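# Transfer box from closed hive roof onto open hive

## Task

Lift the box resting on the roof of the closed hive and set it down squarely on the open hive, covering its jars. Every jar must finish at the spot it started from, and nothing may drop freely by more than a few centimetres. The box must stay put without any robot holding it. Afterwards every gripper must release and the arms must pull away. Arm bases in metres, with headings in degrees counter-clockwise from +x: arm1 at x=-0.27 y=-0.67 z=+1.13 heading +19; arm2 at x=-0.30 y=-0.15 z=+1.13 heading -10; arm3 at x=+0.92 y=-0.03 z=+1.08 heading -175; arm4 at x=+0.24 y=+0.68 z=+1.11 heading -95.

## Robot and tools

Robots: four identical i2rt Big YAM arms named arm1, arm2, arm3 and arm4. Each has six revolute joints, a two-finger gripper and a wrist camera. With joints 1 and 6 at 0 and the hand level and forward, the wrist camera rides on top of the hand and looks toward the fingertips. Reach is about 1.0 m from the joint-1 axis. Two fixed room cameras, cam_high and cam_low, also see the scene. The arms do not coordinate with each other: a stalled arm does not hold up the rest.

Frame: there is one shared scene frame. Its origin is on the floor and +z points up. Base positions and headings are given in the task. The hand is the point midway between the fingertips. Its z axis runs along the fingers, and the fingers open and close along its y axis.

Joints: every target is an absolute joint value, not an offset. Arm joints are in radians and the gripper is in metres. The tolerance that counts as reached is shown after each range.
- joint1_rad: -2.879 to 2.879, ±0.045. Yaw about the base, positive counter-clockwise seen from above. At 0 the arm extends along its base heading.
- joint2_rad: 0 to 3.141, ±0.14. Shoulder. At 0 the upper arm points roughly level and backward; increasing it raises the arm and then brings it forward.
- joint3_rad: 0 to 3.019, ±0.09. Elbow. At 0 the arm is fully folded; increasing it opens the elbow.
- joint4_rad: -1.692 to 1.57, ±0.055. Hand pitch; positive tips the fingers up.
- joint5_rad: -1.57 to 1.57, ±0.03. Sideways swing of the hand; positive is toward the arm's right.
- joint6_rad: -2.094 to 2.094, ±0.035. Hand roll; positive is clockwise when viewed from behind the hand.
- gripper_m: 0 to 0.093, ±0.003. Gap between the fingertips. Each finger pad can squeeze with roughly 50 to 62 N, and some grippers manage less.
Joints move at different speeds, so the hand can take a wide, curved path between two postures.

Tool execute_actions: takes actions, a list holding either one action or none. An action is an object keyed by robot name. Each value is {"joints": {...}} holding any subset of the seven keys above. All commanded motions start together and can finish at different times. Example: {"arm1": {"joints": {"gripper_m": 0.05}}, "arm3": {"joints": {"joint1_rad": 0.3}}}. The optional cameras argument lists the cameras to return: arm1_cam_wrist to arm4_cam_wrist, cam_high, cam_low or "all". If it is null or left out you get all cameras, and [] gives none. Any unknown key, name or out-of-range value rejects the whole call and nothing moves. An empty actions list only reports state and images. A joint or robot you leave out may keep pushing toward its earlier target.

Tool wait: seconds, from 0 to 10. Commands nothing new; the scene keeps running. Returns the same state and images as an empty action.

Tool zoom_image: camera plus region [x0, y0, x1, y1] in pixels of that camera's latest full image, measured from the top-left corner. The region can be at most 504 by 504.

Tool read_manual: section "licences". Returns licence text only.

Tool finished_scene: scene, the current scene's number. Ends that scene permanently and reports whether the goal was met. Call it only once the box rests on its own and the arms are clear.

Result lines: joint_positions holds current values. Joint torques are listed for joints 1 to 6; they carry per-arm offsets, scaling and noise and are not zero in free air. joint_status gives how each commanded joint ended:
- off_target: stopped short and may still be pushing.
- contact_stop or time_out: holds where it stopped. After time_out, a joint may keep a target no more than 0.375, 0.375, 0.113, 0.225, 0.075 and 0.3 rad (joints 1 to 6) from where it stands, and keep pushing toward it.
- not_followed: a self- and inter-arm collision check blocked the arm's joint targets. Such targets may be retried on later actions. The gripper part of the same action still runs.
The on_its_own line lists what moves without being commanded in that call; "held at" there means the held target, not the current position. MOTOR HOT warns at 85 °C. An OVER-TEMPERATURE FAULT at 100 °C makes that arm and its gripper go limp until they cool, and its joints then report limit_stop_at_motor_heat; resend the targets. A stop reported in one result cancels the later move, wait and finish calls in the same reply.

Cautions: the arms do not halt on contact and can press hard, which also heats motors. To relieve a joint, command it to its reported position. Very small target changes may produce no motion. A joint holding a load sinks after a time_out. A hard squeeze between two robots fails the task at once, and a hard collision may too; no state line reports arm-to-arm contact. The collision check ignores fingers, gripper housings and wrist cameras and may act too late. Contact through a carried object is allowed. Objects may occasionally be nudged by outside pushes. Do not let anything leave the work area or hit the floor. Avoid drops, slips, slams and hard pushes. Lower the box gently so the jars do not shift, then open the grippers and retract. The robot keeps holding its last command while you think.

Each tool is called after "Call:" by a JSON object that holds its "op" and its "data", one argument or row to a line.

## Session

Call:
{"op": "execute_actions", "data": {
  "actions": []
}}

Scene clock: 0.00 s.
Joint torques (N m, as the arm reports them, + toward a larger angle): no reading
Motor temperatures (°C, as the motors report them): arm1=[23 23 23 22 22 23] | arm2=[25 26 23 24 22 21] | arm3=[23 22 25 23 21 23] | arm4=[21 24 25 24 21 24]
arm1.joint_positions: joint1_rad=-0.031 joint2_rad=+0.557 joint3_rad=+1.352 joint4_rad=-1.225 joint5_rad=+0.197 joint6_rad=+0.456 gripper_m=+0.094
arm1.joint_status: not commanded
arm1.hand: x=-0.0474 y=-0.6324 z=+1.6926 quat_wxyz=(-0.530, -0.115, -0.831, -0.124) (m; scene frame)
arm2.joint_positions: joint1_rad=+0.440 joint2_rad=+0.637 joint3_rad=+1.370 joint4_rad=-1.172 joint5_rad=-0.053 joint6_rad=+0.221 gripper_m=+0.094
arm2.joint_status: not commanded
arm2.hand: x=-0.0431 y=-0.0717 z=+1.6910 quat_wxyz=(-0.515, +0.034, -0.843, -0.151) (m; scene frame)
arm3.joint_positions: joint1_rad=+0.811 joint2_rad=+0.542 joint3_rad=+1.402 joint4_rad=-1.293 joint5_rad=+0.088 joint6_rad=-0.176 gripper_m=+0.094
arm3.joint_status: not commanded
arm3.hand: x=+0.7913 y=-0.1842 z=+1.6514 quat_wxyz=(-0.150, -0.733, -0.412, +0.521) (m; scene frame)
arm4.joint_positions: joint1_rad=+0.228 joint2_rad=+0.555 joint3_rad=+1.435 joint4_rad=-1.469 joint5_rad=+0.219 joint6_rad=+0.479 gripper_m=+0.095
arm4.joint_status: not commanded
arm4.hand: x=+0.2232 y=+0.4975 z=+1.6574 quat_wxyz=(-0.379, -0.745, -0.460, +0.299) (m; scene frame)
pictures: arm1_cam_wrist, arm2_cam_wrist, arm3_cam_wrist, arm4_cam_wrist, cam_high, cam_low
Images, in order (width x height): arm1_cam_wrist 616x616, arm2_cam_wrist 616x616, arm3_cam_wrist 616x616, arm4_cam_wrist 616x616, cam_high 896x504, cam_low 896x504.

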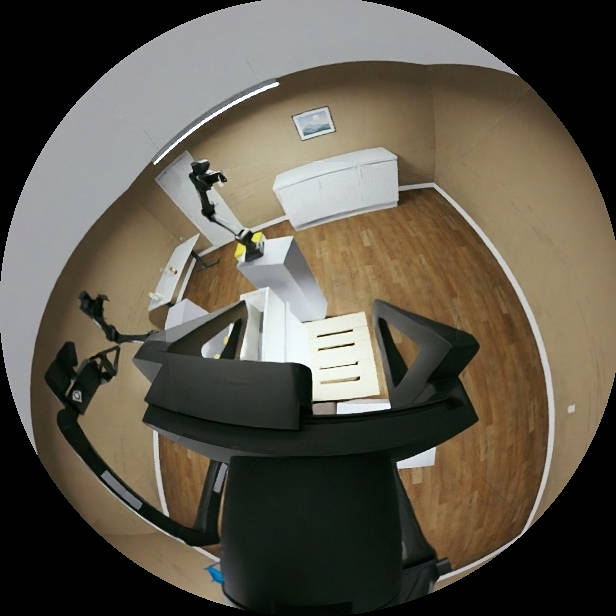

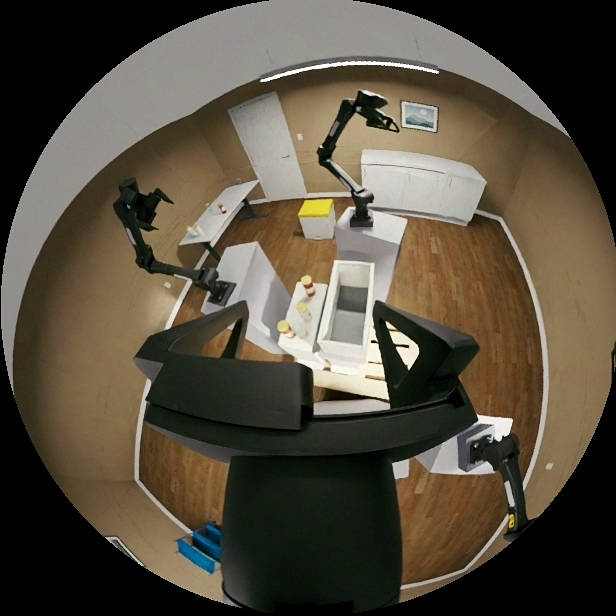

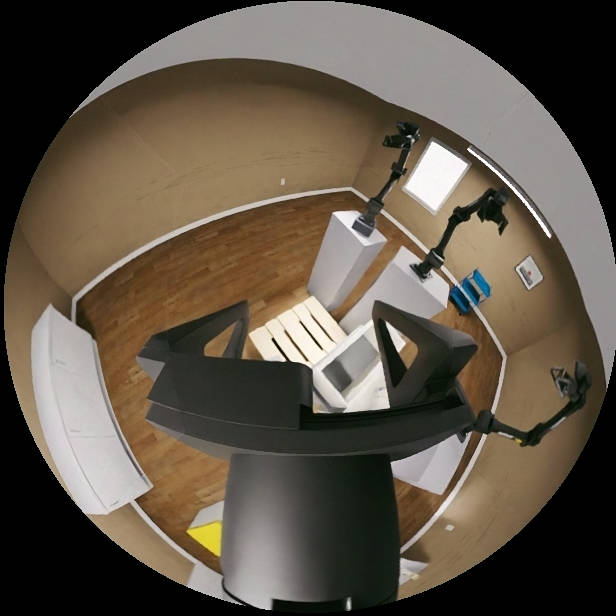

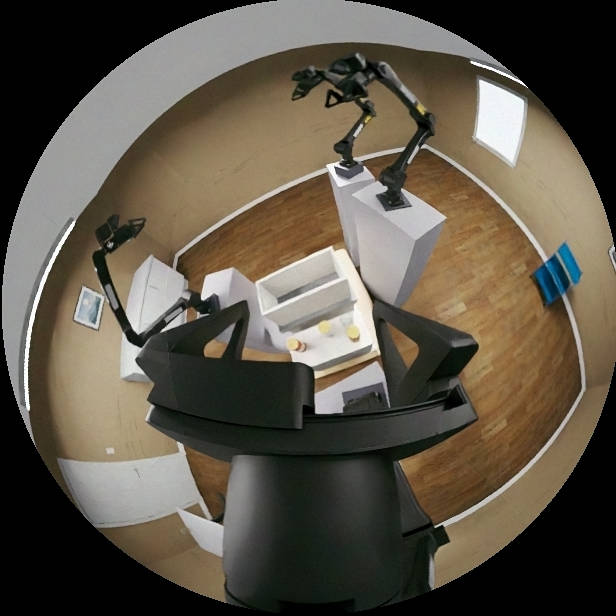

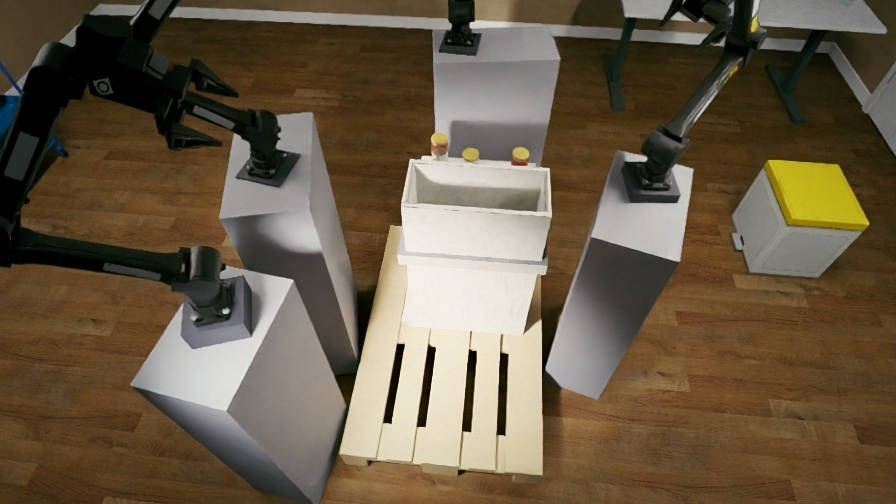

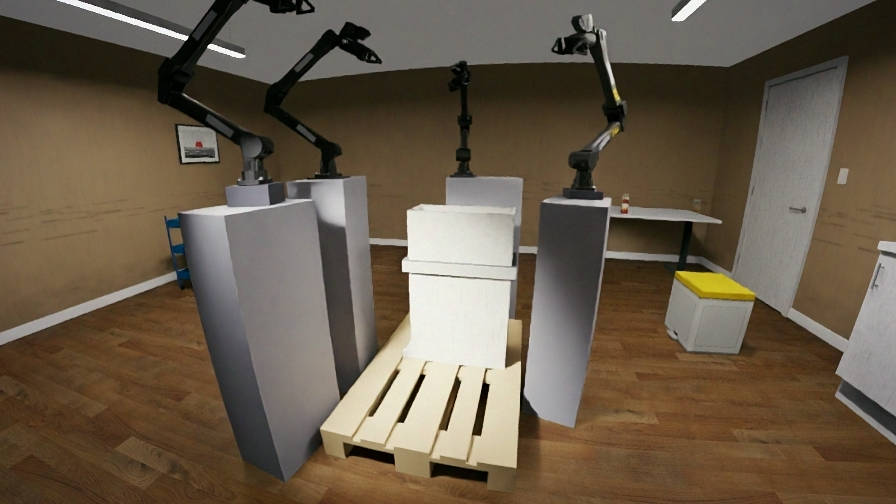

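Call:
{"op": "execute_actions", "data": {
  "actions": [
    {"arm2":{"joints":{"joint1_rad":0.414,"joint2_rad":1.94,"joint3_rad":0.992,"joint4_rad":-0.602,"joint5_rad":0,"joint6_rad":-1.341}},"arm3":{"joints":{"joint1_rad":-0.044,"joint2_rad":1.625,"joint3_rad":0.676,"joint4_rad":-0.597,"joint5_rad":0,"joint6_rad":1.626}},"arm4":{"joints":{"joint1_rad":0.15,"joint5_rad":0,"joint6_rad":0,"joint4_rad":-1.6}}}
  ],
  "cameras": ["arm2_cam_wrist","arm3_cam_wrist","arm4_cam_wrist","cam_high"]
}}

Scene clock: 3.00 s.
Joint torques (N m, as the arm reports them, + toward a larger angle): arm1=[0.53 3.03 8.34 2.6  0.12 0.05] | arm2=[  0.35 -12.98   5.62   0.77   0.04  -0.24] | arm3=[-0.09 -9.19  6.68  0.38  0.08  0.14] | arm4=[-2.07  3.   10.28  1.2  -0.2  -0.13]
Motor temperatures (°C, as the motors report them): arm1=[23 23 24 22 22 23] | arm2=[25 26 24 24 22 21] | arm3=[23 22 26 23 21 23] | arm4=[21 24 26 24 21 24]
arm1.joint_positions: joint1_rad=-0.031 joint2_rad=+0.557 joint3_rad=+1.352 joint4_rad=-1.225 joint5_rad=+0.197 joint6_rad=+0.456 gripper_m=+0.094
arm1.joint_status: not commanded
arm1.hand: x=-0.0474 y=-0.6324 z=+1.6926 quat_wxyz=(-0.530, -0.115, -0.831, -0.124) (m; scene frame)
arm2.joint_positions: joint1_rad=+0.420 joint2_rad=+1.940 joint3_rad=+0.989 joint4_rad=-0.612 joint5_rad=-0.002 joint6_rad=-1.331 gripper_m=+0.094
arm2.joint_status: all done
arm2.hand: x=+0.1364 y=-0.0409 z=+1.0319 quat_wxyz=(-0.004, +0.710, -0.704, +0.001) (m; scene frame)
arm3.joint_positions: joint1_rad=-0.046 joint2_rad=+1.617 joint3_rad=+0.661 joint4_rad=-0.607 joint5_rad=+0.000 joint6_rad=+1.615 gripper_m=+0.094
arm3.joint_status: all done
arm3.hand: x=+0.5936 y=-0.0443 z=+1.0318 quat_wxyz=(-0.006, -0.705, +0.709, +0.009) (m; scene frame)
arm4.joint_positions: joint1_rad=+0.153 joint2_rad=+0.555 joint3_rad=+1.435 joint4_rad=-1.593 joint5_rad=+0.002 joint6_rad=+0.011 gripper_m=+0.095
arm4.joint_status: all done
arm4.hand: x=+0.2459 y=+0.5162 z=+1.6309 quat_wxyz=(-0.311, -0.626, -0.657, +0.283) (m; scene frame)
pictures: arm2_cam_wrist, arm3_cam_wrist, arm4_cam_wrist, cam_high
Images, in order (width x height): arm2_cam_wrist 616x616, arm3_cam_wrist 616x616, arm4_cam_wrist 616x616, cam_high 896x504.

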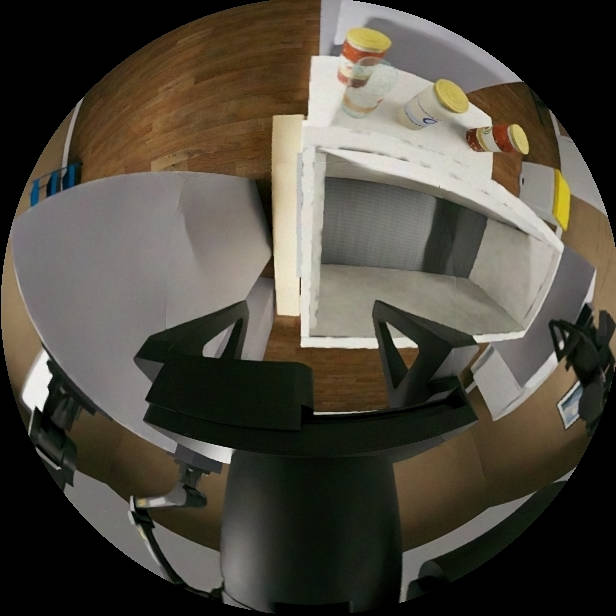

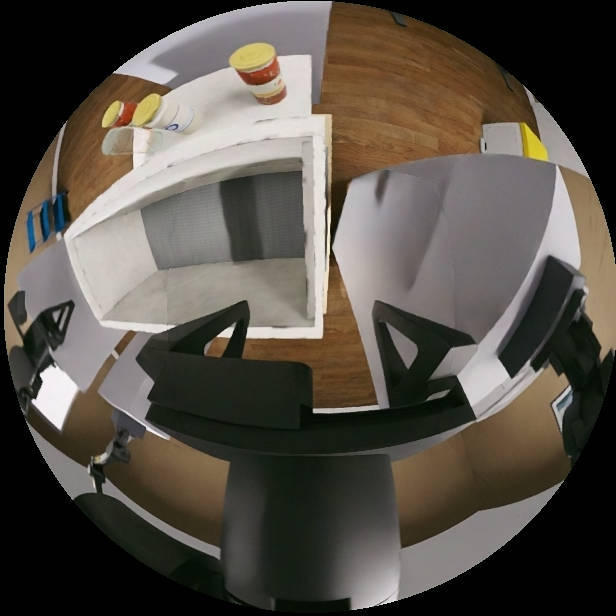

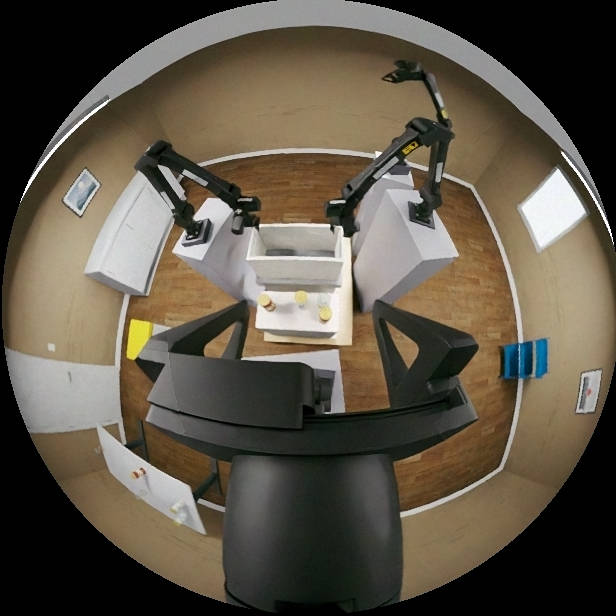

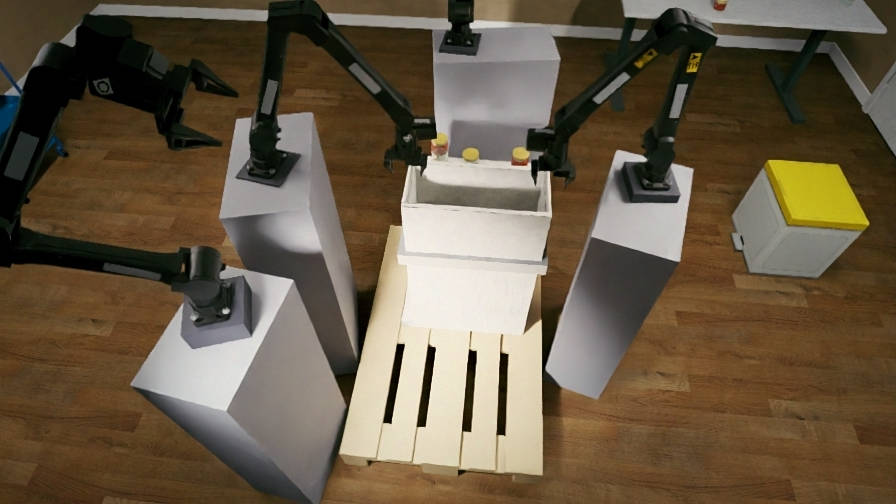

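Call:
{"op": "zoom_image", "data": {
  "camera": "arm2_cam_wrist",
  "region": [250, 20, 470, 360]
}}

Call:
{"op": "zoom_image", "data": {
  "camera": "arm3_cam_wrist",
  "region": [150, 20, 370, 360]
}}

Region (250, 20, 470, 360) of arm2_cam_wrist's 616x616 image, scaled by 1.482, with more detail than that image has; it fills the left 326 columns of this view, and the rest is white.

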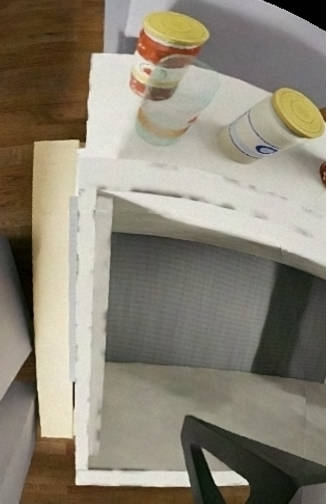

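Region (150, 20, 370, 360) of arm3_cam_wrist's 616x616 image, scaled by 1.482, with more detail than that image has; it fills the left 326 columns of this view, and the rest is white.

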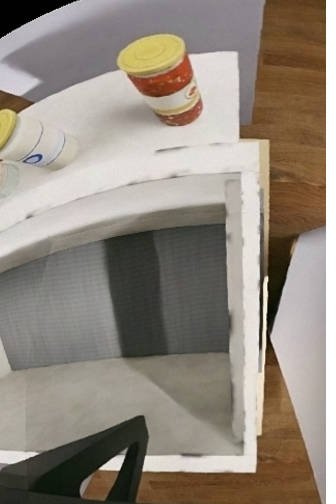

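Call:
{"op": "execute_actions", "data": {
  "actions": [
    {"arm2":{"joints":{"joint1_rad":0.472,"joint2_rad":2.2,"joint3_rad":1.05,"joint4_rad":-0.401,"joint6_rad":-1.273,"gripper_m":0.065}},"arm3":{"joints":{"joint1_rad":-0.141,"joint2_rad":1.935,"joint3_rad":0.645,"joint4_rad":-0.259,"joint6_rad":1.495,"gripper_m":0.065}}}
  ],
  "cameras": ["arm2_cam_wrist","arm3_cam_wrist","cam_low"]
}}

Scene clock: 5.10 s.
Joint torques (N m, as the arm reports them, + toward a larger angle): arm1=[0.59 3.   8.37 2.6  0.11 0.05] | arm2=[ 0.83 -6.83  4.46  2.5   0.01  0.02] | arm3=[  0.17 -11.27   2.76   0.4    0.08  -0.06] | arm4=[-2.14  3.48 10.38  1.22 -0.17 -0.09]
Motor temperatures (°C, as the motors report them): arm1=[23 23 24 22 22 23] | arm2=[25 27 24 24 22 21] | arm3=[23 22 26 23 21 23] | arm4=[21 24 26 24 21 24]
arm1.joint_positions: joint1_rad=-0.031 joint2_rad=+0.557 joint3_rad=+1.352 joint4_rad=-1.225 joint5_rad=+0.197 joint6_rad=+0.456 gripper_m=+0.094
arm1.joint_status: not commanded
arm1.hand: x=-0.0474 y=-0.6324 z=+1.6926 quat_wxyz=(-0.530, -0.115, -0.831, -0.124) (m; scene frame)
arm2.joint_positions: joint1_rad=+0.474 joint2_rad=+2.094 joint3_rad=+1.055 joint4_rad=-0.441 joint5_rad=-0.002 joint6_rad=-1.289 gripper_m=+0.065
arm2.joint_status: all done
arm2.hand: x=+0.1689 y=-0.0062 z=+0.9803 quat_wxyz=(-0.040, +0.713, -0.699, +0.021) (m; scene frame)
arm3.joint_positions: joint1_rad=-0.147 joint2_rad=+1.939 joint3_rad=+0.642 joint4_rad=-0.269 joint5_rad=+0.000 joint6_rad=+1.506 gripper_m=+0.065
arm3.joint_status: all done
arm3.hand: x=+0.5958 y=-0.0110 z=+0.9301 quat_wxyz=(-0.005, -0.708, +0.706, +0.008) (m; scene frame)
arm4.joint_positions: joint1_rad=+0.153 joint2_rad=+0.555 joint3_rad=+1.435 joint4_rad=-1.593 joint5_rad=+0.002 joint6_rad=+0.011 gripper_m=+0.095
arm4.joint_status: not commanded
arm4.hand: x=+0.2459 y=+0.5162 z=+1.6309 quat_wxyz=(-0.311, -0.626, -0.657, +0.283) (m; scene frame)
pictures: arm2_cam_wrist, arm3_cam_wrist, cam_low
Images, in order (width x height): arm2_cam_wrist 616x616, arm3_cam_wrist 616x616, cam_low 896x504.

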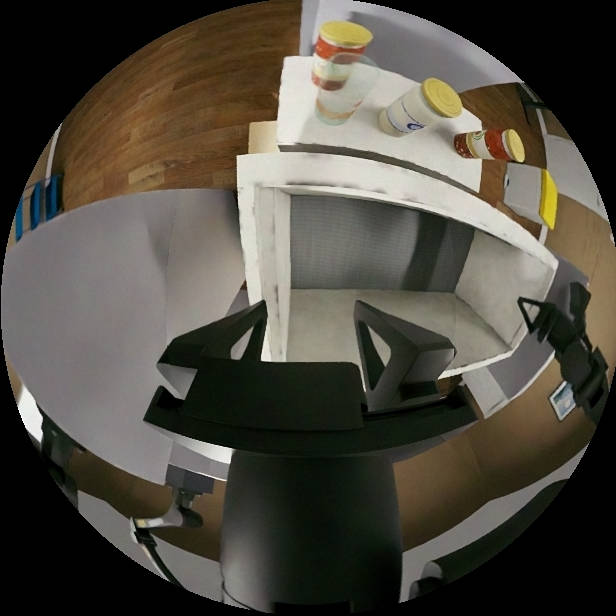

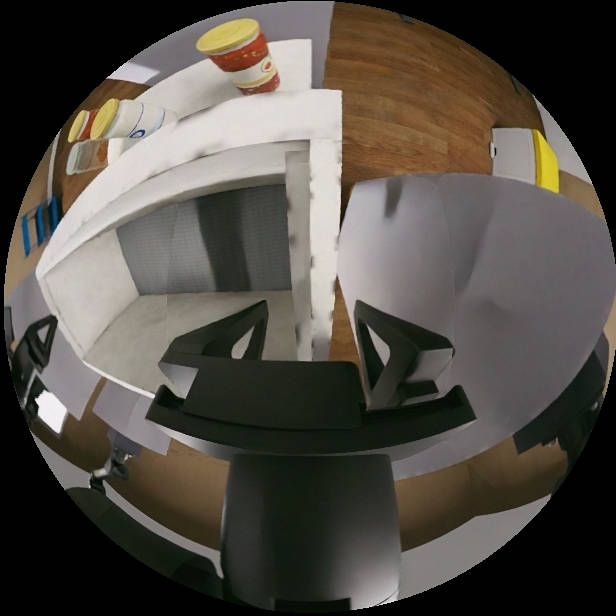

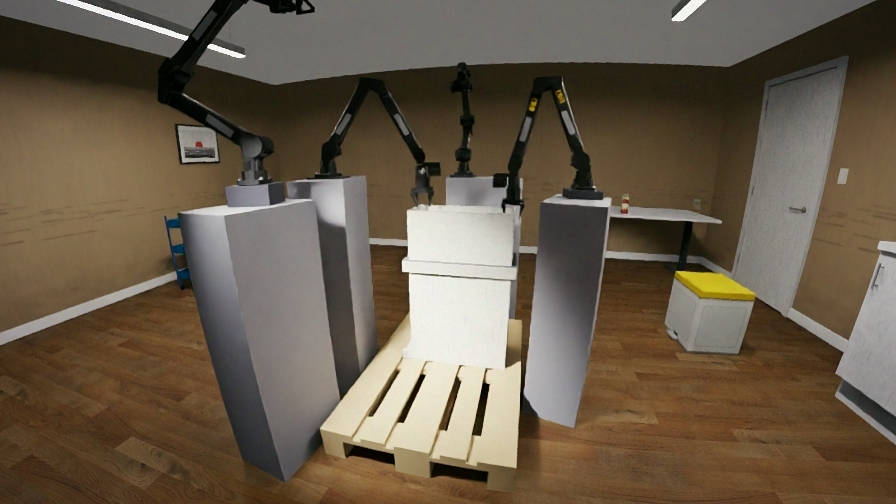

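Call:
{"op": "execute_actions", "data": {
  "actions": [
    {"arm2":{"joints":{"joint2_rad":2.06,"joint3_rad":1.045,"joint4_rad":-0.56,"gripper_m":0.093}},"arm3":{"joints":{"joint4_rad":-0.29}}}
  ],
  "cameras": ["arm2_cam_wrist"]
}}

Scene clock: 6.40 s.
Joint torques (N m, as the arm reports them, + toward a larger angle): arm1=[0.55 3.02 8.38 2.57 0.11 0.04] | arm2=[  0.66 -14.7    5.02  -0.18  -0.13  -0.04] | arm3=[  0.13 -11.56   2.78  -0.46   0.08  -0.08] | arm4=[-1.91  3.29 10.26  1.13 -0.21 -0.11]
Motor temperatures (°C, as the motors report them): arm1=[23 23 25 22 22 23] | arm2=[25 27 24 24 22 21] | arm3=[23 22 26 23 21 23] | arm4=[21 24 26 24 21 24]
arm1.joint_positions: joint1_rad=-0.031 joint2_rad=+0.557 joint3_rad=+1.352 joint4_rad=-1.225 joint5_rad=+0.197 joint6_rad=+0.456 gripper_m=+0.094
arm1.joint_status: not commanded
arm1.hand: x=-0.0474 y=-0.6324 z=+1.6926 quat_wxyz=(-0.530, -0.115, -0.831, -0.124) (m; scene frame)
arm2.joint_positions: joint1_rad=+0.469 joint2_rad=+2.065 joint3_rad=+1.042 joint4_rad=-0.551 joint5_rad=+0.002 joint6_rad=-1.283 gripper_m=+0.093
arm2.joint_status: all done
arm2.hand: x=+0.1439 y=-0.0167 z=+0.9894 quat_wxyz=(+0.002, +0.711, -0.704, +0.001) (m; scene frame)
arm3.joint_positions: joint1_rad=-0.147 joint2_rad=+1.939 joint3_rad=+0.642 joint4_rad=-0.281 joint5_rad=+0.000 joint6_rad=+1.505 gripper_m=+0.065
arm3.joint_status: all done
arm3.hand: x=+0.5989 y=-0.0112 z=+0.9301 quat_wxyz=(-0.001, -0.708, +0.706, +0.003) (m; scene frame)
arm4.joint_positions: joint1_rad=+0.153 joint2_rad=+0.555 joint3_rad=+1.435 joint4_rad=-1.593 joint5_rad=+0.002 joint6_rad=+0.011 gripper_m=+0.095
arm4.joint_status: not commanded
arm4.hand: x=+0.2459 y=+0.5162 z=+1.6309 quat_wxyz=(-0.311, -0.626, -0.657, +0.283) (m; scene frame)
pictures: arm2_cam_wrist
Images, in order (width x height): arm2_cam_wrist 616x616.

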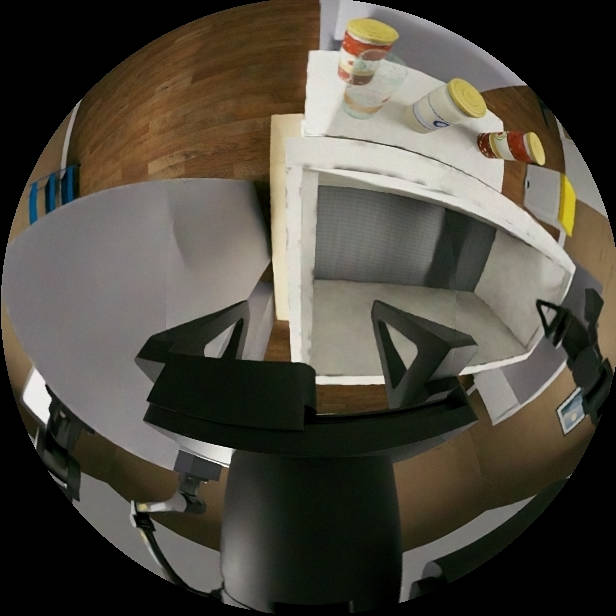

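Call:
{"op": "execute_actions", "data": {
  "actions": []
}}

Scene clock: 7.20 s.
Joint torques (N m, as the arm reports them, + toward a larger angle): arm1=[0.58 2.92 8.36 2.56 0.11 0.05] | arm2=[  1.15 -14.62   5.11  -0.16  -0.13  -0.05] | arm3=[  0.17 -11.52   2.78  -0.46   0.08  -0.07] | arm4=[-1.98  3.42 10.27  1.16 -0.17 -0.11]
Motor temperatures (°C, as the motors report them): arm1=[23 23 25 22 22 23] | arm2=[25 27 24 24 22 21] | arm3=[23 22 26 23 21 23] | arm4=[21 24 27 24 21 24]
arm1.joint_positions: joint1_rad=-0.031 joint2_rad=+0.557 joint3_rad=+1.352 joint4_rad=-1.225 joint5_rad=+0.197 joint6_rad=+0.456 gripper_m=+0.094
arm1.joint_status: not commanded
arm1.hand: x=-0.0474 y=-0.6324 z=+1.6926 quat_wxyz=(-0.530, -0.115, -0.831, -0.124) (m; scene frame)
arm2.joint_positions: joint1_rad=+0.469 joint2_rad=+2.065 joint3_rad=+1.042 joint4_rad=-0.551 joint5_rad=+0.002 joint6_rad=-1.283 gripper_m=+0.093
arm2.joint_status: all done
arm2.hand: x=+0.1439 y=-0.0167 z=+0.9894 quat_wxyz=(+0.002, +0.711, -0.704, +0.001) (m; scene frame)
arm3.joint_positions: joint1_rad=-0.147 joint2_rad=+1.939 joint3_rad=+0.642 joint4_rad=-0.281 joint5_rad=+0.000 joint6_rad=+1.505 gripper_m=+0.065
arm3.joint_status: all done
arm3.hand: x=+0.5989 y=-0.0112 z=+0.9301 quat_wxyz=(-0.001, -0.708, +0.706, +0.003) (m; scene frame)
arm4.joint_positions: joint1_rad=+0.153 joint2_rad=+0.555 joint3_rad=+1.435 joint4_rad=-1.593 joint5_rad=+0.002 joint6_rad=+0.011 gripper_m=+0.095
arm4.joint_status: not commanded
arm4.hand: x=+0.2459 y=+0.5162 z=+1.6309 quat_wxyz=(-0.311, -0.626, -0.657, +0.283) (m; scene frame)
pictures: arm1_cam_wrist, arm2_cam_wrist, arm3_cam_wrist, arm4_cam_wrist, cam_high, cam_low
Images, in order (width x height): arm1_cam_wrist 616x616, arm2_cam_wrist 616x616, arm3_cam_wrist 616x616, arm4_cam_wrist 616x616, cam_high 896x504, cam_low 896x504.

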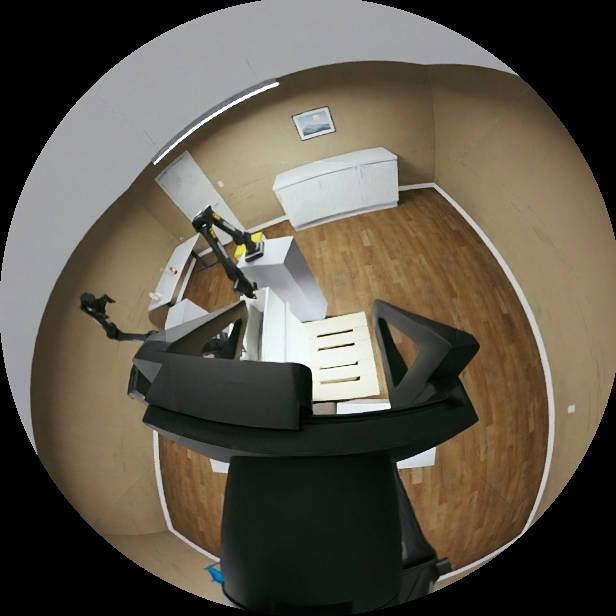

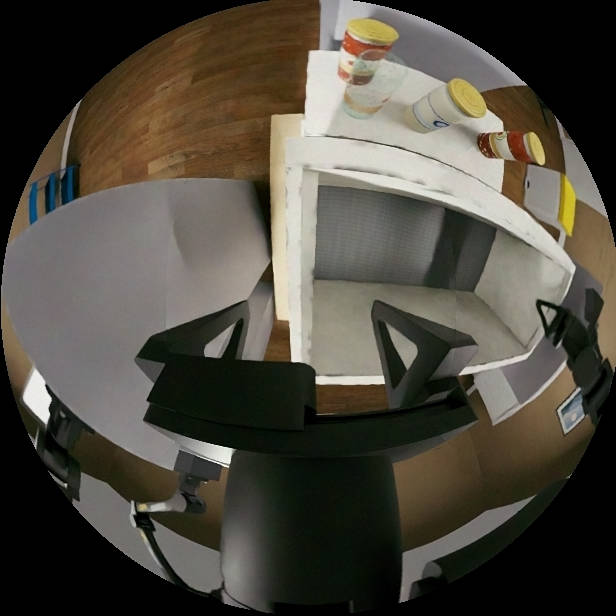

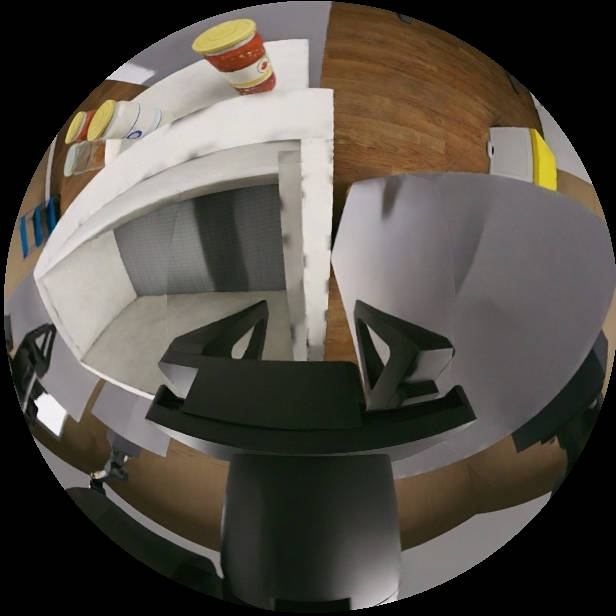

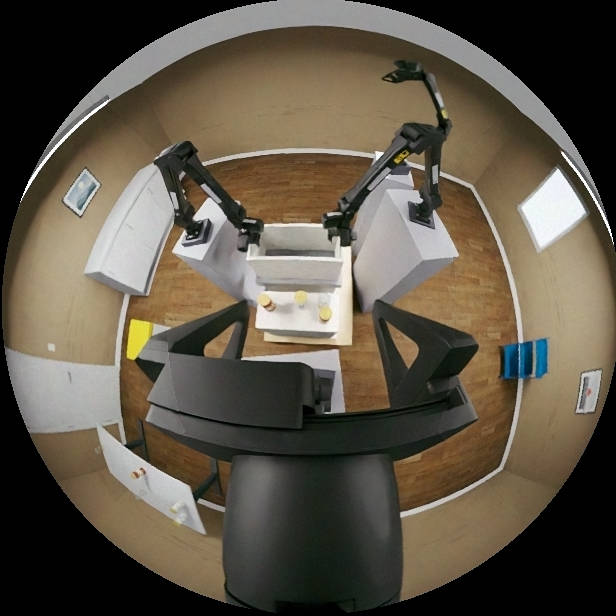

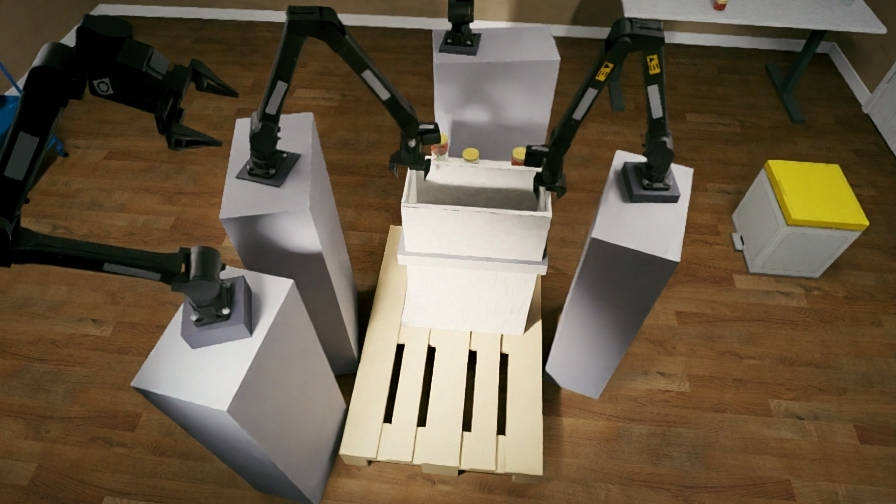

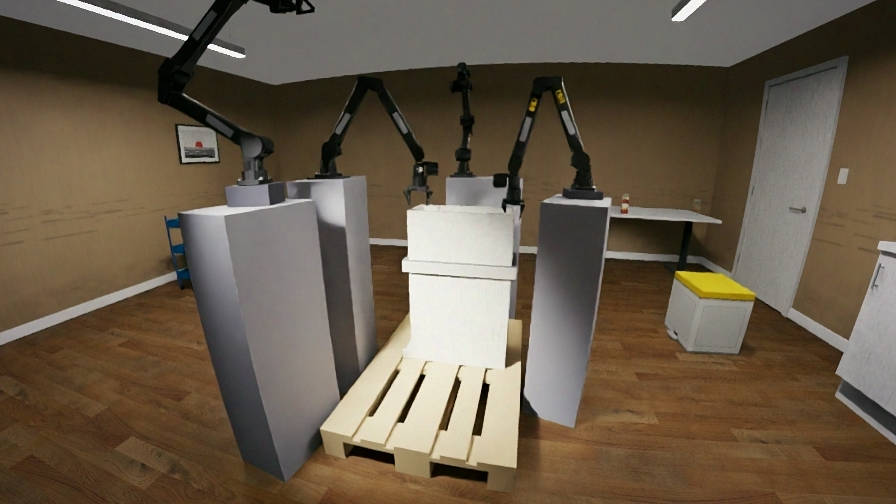

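Call:
{"op": "execute_actions", "data": {
  "actions": [
    {"arm2":{"joints":{"joint2_rad":2.13,"joint3_rad":1.047,"joint4_rad":-0.48}}}
  ],
  "cameras": []
}}

Call:
{"op": "execute_actions", "data": {
  "actions": [
    {"arm2":{"joints":{"joint2_rad":2.20,"joint3_rad":1.047,"joint4_rad":-0.405}}}
  ],
  "cameras": ["arm2_cam_wrist"]
}}

Scene clock: 8.37 s.
Joint torques (N m, as the arm reports them, + toward a larger angle): arm1=[0.65 2.91 8.36 2.61 0.12 0.05] | arm2=[  1.13 -13.62   4.76   0.88  -0.13  -0.05] | arm3=[  0.16 -11.52   2.77  -0.47   0.08  -0.08] | arm4=[-2.21  3.2  10.32  1.24 -0.19 -0.1 ]
Motor temperatures (°C, as the motors report them): arm1=[23 23 25 22 22 23] | arm2=[25 27 24 24 22 21] | arm3=[23 23 26 23 21 23] | arm4=[21 24 27 24 21 24]
arm1.joint_positions: joint1_rad=-0.031 joint2_rad=+0.557 joint3_rad=+1.352 joint4_rad=-1.225 joint5_rad=+0.197 joint6_rad=+0.456 gripper_m=+0.094
arm1.joint_status: not commanded
arm1.hand: x=-0.0474 y=-0.6324 z=+1.6926 quat_wxyz=(-0.530, -0.115, -0.831, -0.124) (m; scene frame)
arm2.joint_positions: joint1_rad=+0.469 joint2_rad=+2.122 joint3_rad=+1.042 joint4_rad=-0.489 joint5_rad=+0.002 joint6_rad=-1.283 gripper_m=+0.093
arm2.joint_status: all done
arm2.hand: x=+0.1429 y=-0.0170 z=+0.9643 quat_wxyz=(+0.000, +0.710, -0.704, +0.002) (m; scene frame)
arm3.joint_positions: joint1_rad=-0.147 joint2_rad=+1.939 joint3_rad=+0.642 joint4_rad=-0.281 joint5_rad=+0.000 joint6_rad=+1.505 gripper_m=+0.065
arm3.joint_status: not commanded
arm3.hand: x=+0.5989 y=-0.0112 z=+0.9301 quat_wxyz=(-0.001, -0.708, +0.706, +0.003) (m; scene frame)
arm4.joint_positions: joint1_rad=+0.153 joint2_rad=+0.555 joint3_rad=+1.435 joint4_rad=-1.593 joint5_rad=+0.002 joint6_rad=+0.011 gripper_m=+0.095
arm4.joint_status: not commanded
arm4.hand: x=+0.2459 y=+0.5162 z=+1.6309 quat_wxyz=(-0.311, -0.626, -0.657, +0.283) (m; scene frame)
pictures: none
No camera images: the call's "cameras" was empty. Leave "cameras" out to get every camera's image.

Scene clock: 9.23 s.
Joint torques (N m, as the arm reports them, + toward a larger angle): arm1=[0.67 2.91 8.39 2.61 0.12 0.04] | arm2=[  1.15 -15.13   4.05   0.74  -0.13  -0.05] | arm3=[  0.16 -11.48   2.76  -0.47   0.09  -0.07] | arm4=[-2.11  3.99 10.4   1.21 -0.19 -0.12]
Motor temperatures (°C, as the motors report them): arm1=[23 23 25 22 22 23] | arm2=[25 27 24 24 22 21] | arm3=[23 23 26 23 21 23] | arm4=[21 24 27 24 21 24]
arm1.joint_positions: joint1_rad=-0.031 joint2_rad=+0.557 joint3_rad=+1.352 joint4_rad=-1.225 joint5_rad=+0.197 joint6_rad=+0.456 gripper_m=+0.094
arm1.joint_status: not commanded
arm1.hand: x=-0.0474 y=-0.6324 z=+1.6926 quat_wxyz=(-0.530, -0.115, -0.831, -0.124) (m; scene frame)
arm2.joint_positions: joint1_rad=+0.469 joint2_rad=+2.194 joint3_rad=+1.042 joint4_rad=-0.415 joint5_rad=+0.002 joint6_rad=-1.283 gripper_m=+0.093
arm2.joint_status: all done
arm2.hand: x=+0.1389 y=-0.0183 z=+0.9329 quat_wxyz=(-0.001, +0.710, -0.704, +0.002) (m; scene frame)
arm3.joint_positions: joint1_rad=-0.147 joint2_rad=+1.939 joint3_rad=+0.642 joint4_rad=-0.281 joint5_rad=+0.000 joint6_rad=+1.505 gripper_m=+0.065
arm3.joint_status: not commanded
arm3.hand: x=+0.5989 y=-0.0112 z=+0.9301 quat_wxyz=(-0.001, -0.708, +0.706, +0.003) (m; scene frame)
arm4.joint_positions: joint1_rad=+0.153 joint2_rad=+0.555 joint3_rad=+1.435 joint4_rad=-1.593 joint5_rad=+0.002 joint6_rad=+0.011 gripper_m=+0.095
arm4.joint_status: not commanded
arm4.hand: x=+0.2459 y=+0.5162 z=+1.6309 quat_wxyz=(-0.311, -0.626, -0.657, +0.283) (m; scene frame)
pictures: arm2_cam_wrist
Images, in order (width x height): arm2_cam_wrist 616x616.

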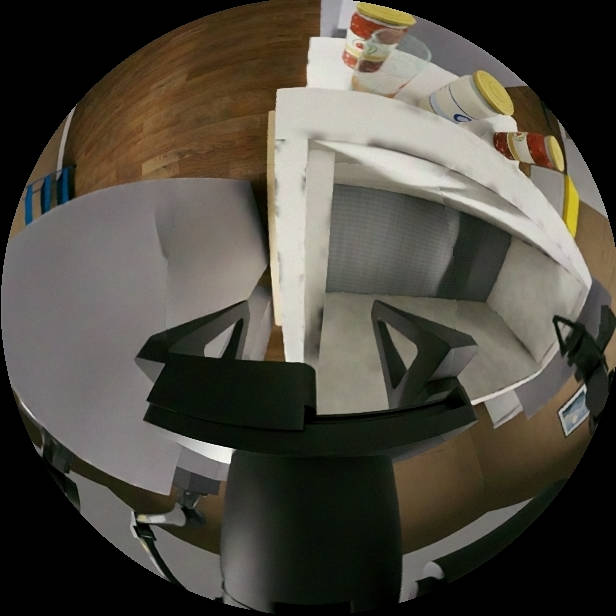

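Call:
{"op": "execute_actions", "data": {
  "actions": [
    {"arm2":{"joints":{"joint3_rad":1.03,"joint4_rad":-0.395,"gripper_m":0.0}},"arm3":{"joints":{"gripper_m":0.0}}}
  ],
  "cameras": ["arm2_cam_wrist","arm3_cam_wrist"]
}}

Scene clock: 10.27 s.
Joint torques (N m, as the arm reports them, + toward a larger angle): arm1=[0.6  2.9  8.36 2.6  0.11 0.05] | arm2=[  1.15 -14.04   3.5    0.63  -0.07  -0.2 ] | arm3=[  0.2  -11.56   2.58  -0.55   0.1   -0.04] | arm4=[-2.22  4.07 10.31  1.05 -0.21 -0.1 ]
Motor temperatures (°C, as the motors report them): arm1=[23 23 25 22 22 23] | arm2=[25 27 24 24 22 21] | arm3=[23 23 26 23 21 23] | arm4=[21 24 27 24 21 24]
arm1.joint_positions: joint1_rad=-0.031 joint2_rad=+0.557 joint3_rad=+1.352 joint4_rad=-1.225 joint5_rad=+0.197 joint6_rad=+0.456 gripper_m=+0.094
arm1.joint_status: not commanded
arm1.hand: x=-0.0474 y=-0.6324 z=+1.6926 quat_wxyz=(-0.530, -0.115, -0.831, -0.124) (m; scene frame)
arm2.joint_positions: joint1_rad=+0.469 joint2_rad=+2.194 joint3_rad=+1.031 joint4_rad=-0.401 joint5_rad=+0.001 joint6_rad=-1.267 gripper_m=+0.019
arm2.joint_status: gripper_m off_target (ended at +0.018, target +0.000); the others done
arm2.hand: x=+0.1362 y=-0.0188 z=+0.9315 quat_wxyz=(-0.003, +0.705, -0.709, +0.002) (m; scene frame)
arm3.joint_positions: joint1_rad=-0.146 joint2_rad=+1.939 joint3_rad=+0.645 joint4_rad=-0.279 joint5_rad=-0.001 joint6_rad=+1.502 gripper_m=+0.018
arm3.joint_status: gripper_m off_target (ended at +0.018, target +0.000)
arm3.hand: x=+0.5967 y=-0.0113 z=+0.9304 quat_wxyz=(-0.003, -0.710, +0.704, +0.005) (m; scene frame)
arm4.joint_positions: joint1_rad=+0.153 joint2_rad=+0.555 joint3_rad=+1.435 joint4_rad=-1.593 joint5_rad=+0.002 joint6_rad=+0.011 gripper_m=+0.095
arm4.joint_status: not commanded
arm4.hand: x=+0.2459 y=+0.5162 z=+1.6309 quat_wxyz=(-0.311, -0.626, -0.657, +0.283) (m; scene frame)
pictures: arm2_cam_wrist, arm3_cam_wrist
Images, in order (width x height): arm2_cam_wrist 616x616, arm3_cam_wrist 616x616.

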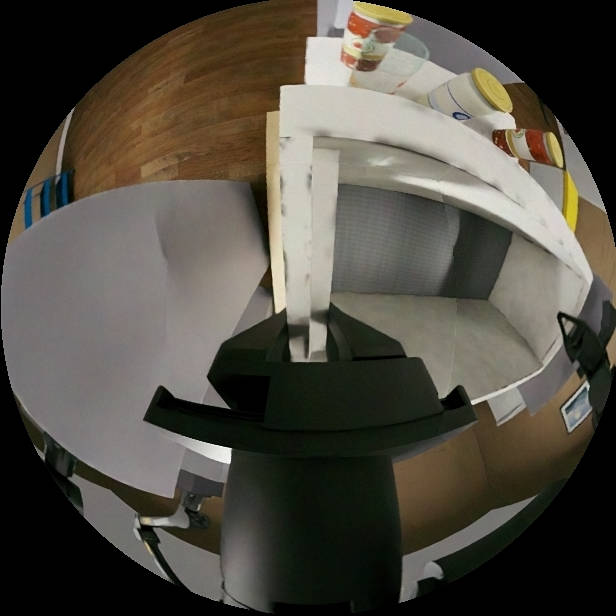

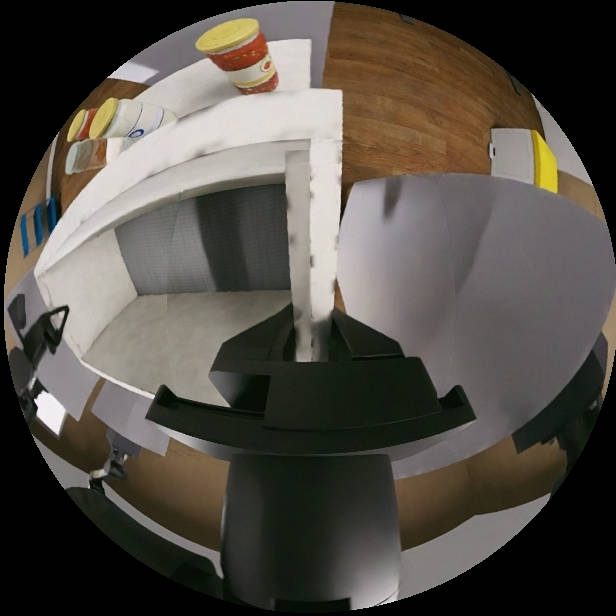

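Call:
{"op": "execute_actions", "data": {
  "actions": [
    {"arm2":{"joints":{"joint2_rad":2.02,"joint3_rad":1.065,"joint4_rad":-0.51,"joint6_rad":-1.275}},"arm3":{"joints":{"joint2_rad":1.735,"joint3_rad":0.685,"joint4_rad":-0.435}}}
  ],
  "cameras": []
}}

Scene clock: 12.07 s.
Joint torques (N m, as the arm reports them, + toward a larger angle): arm1=[0.51 2.95 8.36 2.61 0.11 0.04] | arm2=[  1.17 -19.59   7.32  -0.17  -0.02  -0.28] | arm3=[  0.14 -14.87   7.06  -0.29   0.03   0.  ] | arm4=[-1.68  2.95 10.35  1.12 -0.19 -0.13]
Motor temperatures (°C, as the motors report them): arm1=[23 23 25 22 22 23] | arm2=[25 28 24 24 22 21] | arm3=[23 23 26 23 21 23] | arm4=[21 24 27 24 21 24]
arm1.joint_positions: joint1_rad=-0.031 joint2_rad=+0.557 joint3_rad=+1.352 joint4_rad=-1.225 joint5_rad=+0.197 joint6_rad=+0.456 gripper_m=+0.094
arm1.joint_status: not commanded
arm1.hand: x=-0.0474 y=-0.6324 z=+1.6926 quat_wxyz=(-0.530, -0.115, -0.831, -0.124) (m; scene frame)
arm2.joint_positions: joint1_rad=+0.469 joint2_rad=+2.094 joint3_rad=+1.030 joint4_rad=-0.501 joint5_rad=+0.000 joint6_rad=-1.261 gripper_m=+0.019
arm2.joint_status: all done
arm2.hand: x=+0.1416 y=-0.0170 z=+0.9745 quat_wxyz=(-0.003, +0.703, -0.712, +0.002) (m; scene frame)
arm3.joint_positions: joint1_rad=-0.146 joint2_rad=+1.799 joint3_rad=+0.644 joint4_rad=-0.431 joint5_rad=+0.001 joint6_rad=+1.499 gripper_m=+0.018
arm3.joint_status: all done
arm3.hand: x=+0.5985 y=-0.0112 z=+0.9729 quat_wxyz=(+0.002, -0.711, +0.703, +0.001) (m; scene frame)
arm4.joint_positions: joint1_rad=+0.153 joint2_rad=+0.555 joint3_rad=+1.435 joint4_rad=-1.593 joint5_rad=+0.002 joint6_rad=+0.011 gripper_m=+0.095
arm4.joint_status: not commanded
arm4.hand: x=+0.2459 y=+0.5162 z=+1.6309 quat_wxyz=(-0.311, -0.626, -0.657, +0.283) (m; scene frame)
pictures: none
No camera images: the call's "cameras" was empty. Leave "cameras" out to get every camera's image.

Call:
{"op": "execute_actions", "data": {
  "actions": [
    {"arm2":{"joints":{"joint2_rad":1.83,"joint3_rad":1.06,"joint4_rad":-0.695}},"arm3":{"joints":{"joint2_rad":1.497,"joint3_rad":0.725,"joint4_rad":-0.695}}}
  ],
  "cameras": []
}}

Call:
{"op": "execute_actions", "data": {
  "actions": [
    {"arm2":{"joints":{"joint2_rad":1.68,"joint3_rad":1.12,"joint4_rad":-0.89}},"arm3":{"joints":{"joint2_rad":1.325,"joint3_rad":0.815,"joint4_rad":-0.96}}}
  ],
  "cameras": ["cam_low","arm2_cam_wrist"]
}}

Scene clock: 13.37 s.
Joint torques (N m, as the arm reports them, + toward a larger angle): arm1=[0.64 2.89 8.34 2.58 0.11 0.04] | arm2=[  1.1  -17.98   9.09  -0.11  -0.17  -0.27] | arm3=[  0.22 -11.97  11.57  -0.75  -0.01  -0.01] | arm4=[-1.9   3.58 10.32  1.24 -0.2  -0.13]
Motor temperatures (°C, as the motors report them): arm1=[23 23 25 22 22 23] | arm2=[25 28 24 24 22 21] | arm3=[23 23 26 23 21 23] | arm4=[21 24 27 24 21 24]
arm1.joint_positions: joint1_rad=-0.031 joint2_rad=+0.557 joint3_rad=+1.352 joint4_rad=-1.225 joint5_rad=+0.197 joint6_rad=+0.456 gripper_m=+0.094
arm1.joint_status: not commanded
arm1.hand: x=-0.0474 y=-0.6324 z=+1.6926 quat_wxyz=(-0.530, -0.115, -0.831, -0.124) (m; scene frame)
arm2.joint_positions: joint1_rad=+0.469 joint2_rad=+1.891 joint3_rad=+1.023 joint4_rad=-0.686 joint5_rad=+0.003 joint6_rad=-1.261 gripper_m=+0.018
arm2.joint_status: all done
arm2.hand: x=+0.1416 y=-0.0175 z=+1.0611 quat_wxyz=(-0.007, +0.703, -0.712, +0.006) (m; scene frame)
arm3.joint_positions: joint1_rad=-0.146 joint2_rad=+1.538 joint3_rad=+0.656 joint4_rad=-0.680 joint5_rad=+0.003 joint6_rad=+1.499 gripper_m=+0.018
arm3.joint_status: all done
arm3.hand: x=+0.6013 y=-0.0114 z=+1.0547 quat_wxyz=(-0.005, -0.711, +0.704, +0.011) (m; scene frame)
arm4.joint_positions: joint1_rad=+0.153 joint2_rad=+0.555 joint3_rad=+1.435 joint4_rad=-1.593 joint5_rad=+0.002 joint6_rad=+0.011 gripper_m=+0.095
arm4.joint_status: not commanded
arm4.hand: x=+0.2459 y=+0.5162 z=+1.6309 quat_wxyz=(-0.311, -0.626, -0.657, +0.283) (m; scene frame)
pictures: none
No camera images: the call's "cameras" was empty. Leave "cameras" out to get every camera's image.

Scene clock: 14.40 s.
Joint torques (N m, as the arm reports them, + toward a larger angle): arm1=[0.67 2.97 8.36 2.61 0.11 0.05] | arm2=[  1.26 -17.28  13.07  -0.86  -0.23  -0.28] | arm3=[  0.13 -11.43  13.75  -1.54   0.05  -0.01] | arm4=[-2.39  3.7  10.45  1.1  -0.21 -0.12]
Motor temperatures (°C, as the motors report them): arm1=[23 23 26 22 22 23] | arm2=[25 28 25 24 22 21] | arm3=[23 23 27 23 21 23] | arm4=[21 24 27 24 21 24]
arm1.joint_positions: joint1_rad=-0.031 joint2_rad=+0.557 joint3_rad=+1.352 joint4_rad=-1.225 joint5_rad=+0.197 joint6_rad=+0.456 gripper_m=+0.094
arm1.joint_status: not commanded
arm1.hand: x=-0.0474 y=-0.6324 z=+1.6926 quat_wxyz=(-0.530, -0.115, -0.831, -0.124) (m; scene frame)
arm2.joint_positions: joint1_rad=+0.469 joint2_rad=+1.739 joint3_rad=+1.052 joint4_rad=-0.864 joint5_rad=+0.006 joint6_rad=-1.261 gripper_m=+0.018
arm2.joint_status: all done
arm2.hand: x=+0.1375 y=-0.0193 z=+1.1340 quat_wxyz=(-0.007, +0.703, -0.712, +0.007) (m; scene frame)
arm3.joint_positions: joint1_rad=-0.146 joint2_rad=+1.370 joint3_rad=+0.740 joint4_rad=-0.926 joint5_rad=+0.001 joint6_rad=+1.499 gripper_m=+0.018
arm3.joint_status: all done
arm3.hand: x=+0.5998 y=-0.0119 z=+1.1283 quat_wxyz=(-0.008, -0.711, +0.704, +0.012) (m; scene frame)
arm4.joint_positions: joint1_rad=+0.153 joint2_rad=+0.555 joint3_rad=+1.435 joint4_rad=-1.593 joint5_rad=+0.002 joint6_rad=+0.011 gripper_m=+0.095
arm4.joint_status: not commanded
arm4.hand: x=+0.2459 y=+0.5162 z=+1.6309 quat_wxyz=(-0.311, -0.626, -0.657, +0.283) (m; scene frame)
pictures: arm2_cam_wrist, cam_low
Images, in order (width x height): arm2_cam_wrist 616x616, cam_low 896x504.

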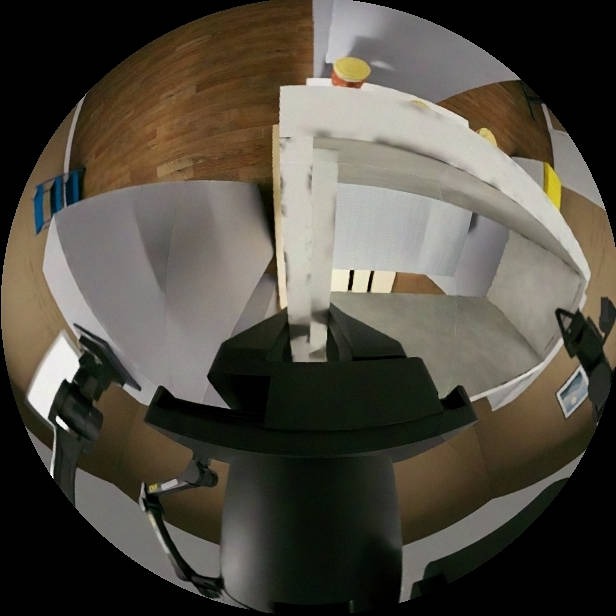

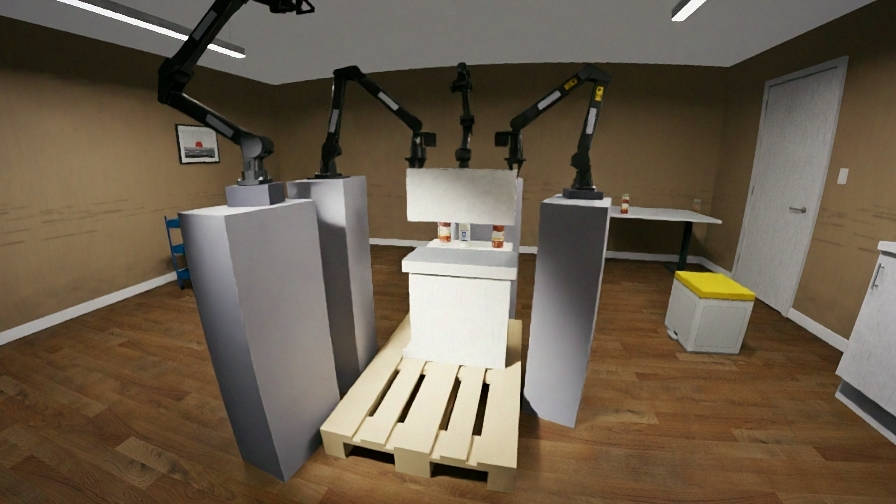

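Call:
{"op": "execute_actions", "data": {
  "actions": [
    {"arm2":{"joints":{"joint1_rad":0.634,"joint2_rad":1.775,"joint3_rad":1.232,"joint4_rad":-0.945,"joint6_rad":-1.095}},"arm3":{"joints":{"joint1_rad":-0.39,"joint2_rad":1.372,"joint3_rad":0.862,"joint4_rad":-0.99,"joint6_rad":1.25}}}
  ],
  "cameras": []
}}

Scene clock: 16.50 s.
Joint torques (N m, as the arm reports them, + toward a larger angle): arm1=[0.57 2.98 8.4  2.59 0.11 0.04] | arm2=[  1.57 -18.66  11.82  -1.29  -0.46  -0.23] | arm3=[  0.12 -12.21  13.86  -1.53   0.23  -0.06] | arm4=[-2.08  3.48 10.43  1.08 -0.23 -0.13]
Motor temperatures (°C, as the motors report them): arm1=[23 23 26 22 22 23] | arm2=[25 28 26 24 22 21] | arm3=[23 23 28 23 21 23] | arm4=[21 24 28 24 21 24]
arm1.joint_positions: joint1_rad=-0.031 joint2_rad=+0.557 joint3_rad=+1.352 joint4_rad=-1.225 joint5_rad=+0.197 joint6_rad=+0.456 gripper_m=+0.094
arm1.joint_status: not commanded
arm1.hand: x=-0.0474 y=-0.6324 z=+1.6926 quat_wxyz=(-0.530, -0.115, -0.831, -0.124) (m; scene frame)
arm2.joint_positions: joint1_rad=+0.631 joint2_rad=+1.839 joint3_rad=+1.180 joint4_rad=-0.909 joint5_rad=+0.013 joint6_rad=-1.086 gripper_m=+0.018
arm2.joint_status: all done
arm2.hand: x=+0.1452 y=+0.0646 z=+1.1272 quat_wxyz=(+0.001, +0.698, -0.716, +0.007) (m; scene frame)
arm3.joint_positions: joint1_rad=-0.393 joint2_rad=+1.420 joint3_rad=+0.784 joint4_rad=-0.958 joint5_rad=-0.005 joint6_rad=+1.259 gripper_m=+0.018
arm3.joint_status: all done
arm3.hand: x=+0.6059 y=+0.0685 z=+1.1269 quat_wxyz=(+0.000, -0.708, +0.706, -0.005) (m; scene frame)
arm4.joint_positions: joint1_rad=+0.153 joint2_rad=+0.555 joint3_rad=+1.435 joint4_rad=-1.593 joint5_rad=+0.002 joint6_rad=+0.011 gripper_m=+0.095
arm4.joint_status: not commanded
arm4.hand: x=+0.2459 y=+0.5162 z=+1.6309 quat_wxyz=(-0.311, -0.626, -0.657, +0.283) (m; scene frame)
pictures: none
No camera images: the call's "cameras" was empty. Leave "cameras" out to get every camera's image.


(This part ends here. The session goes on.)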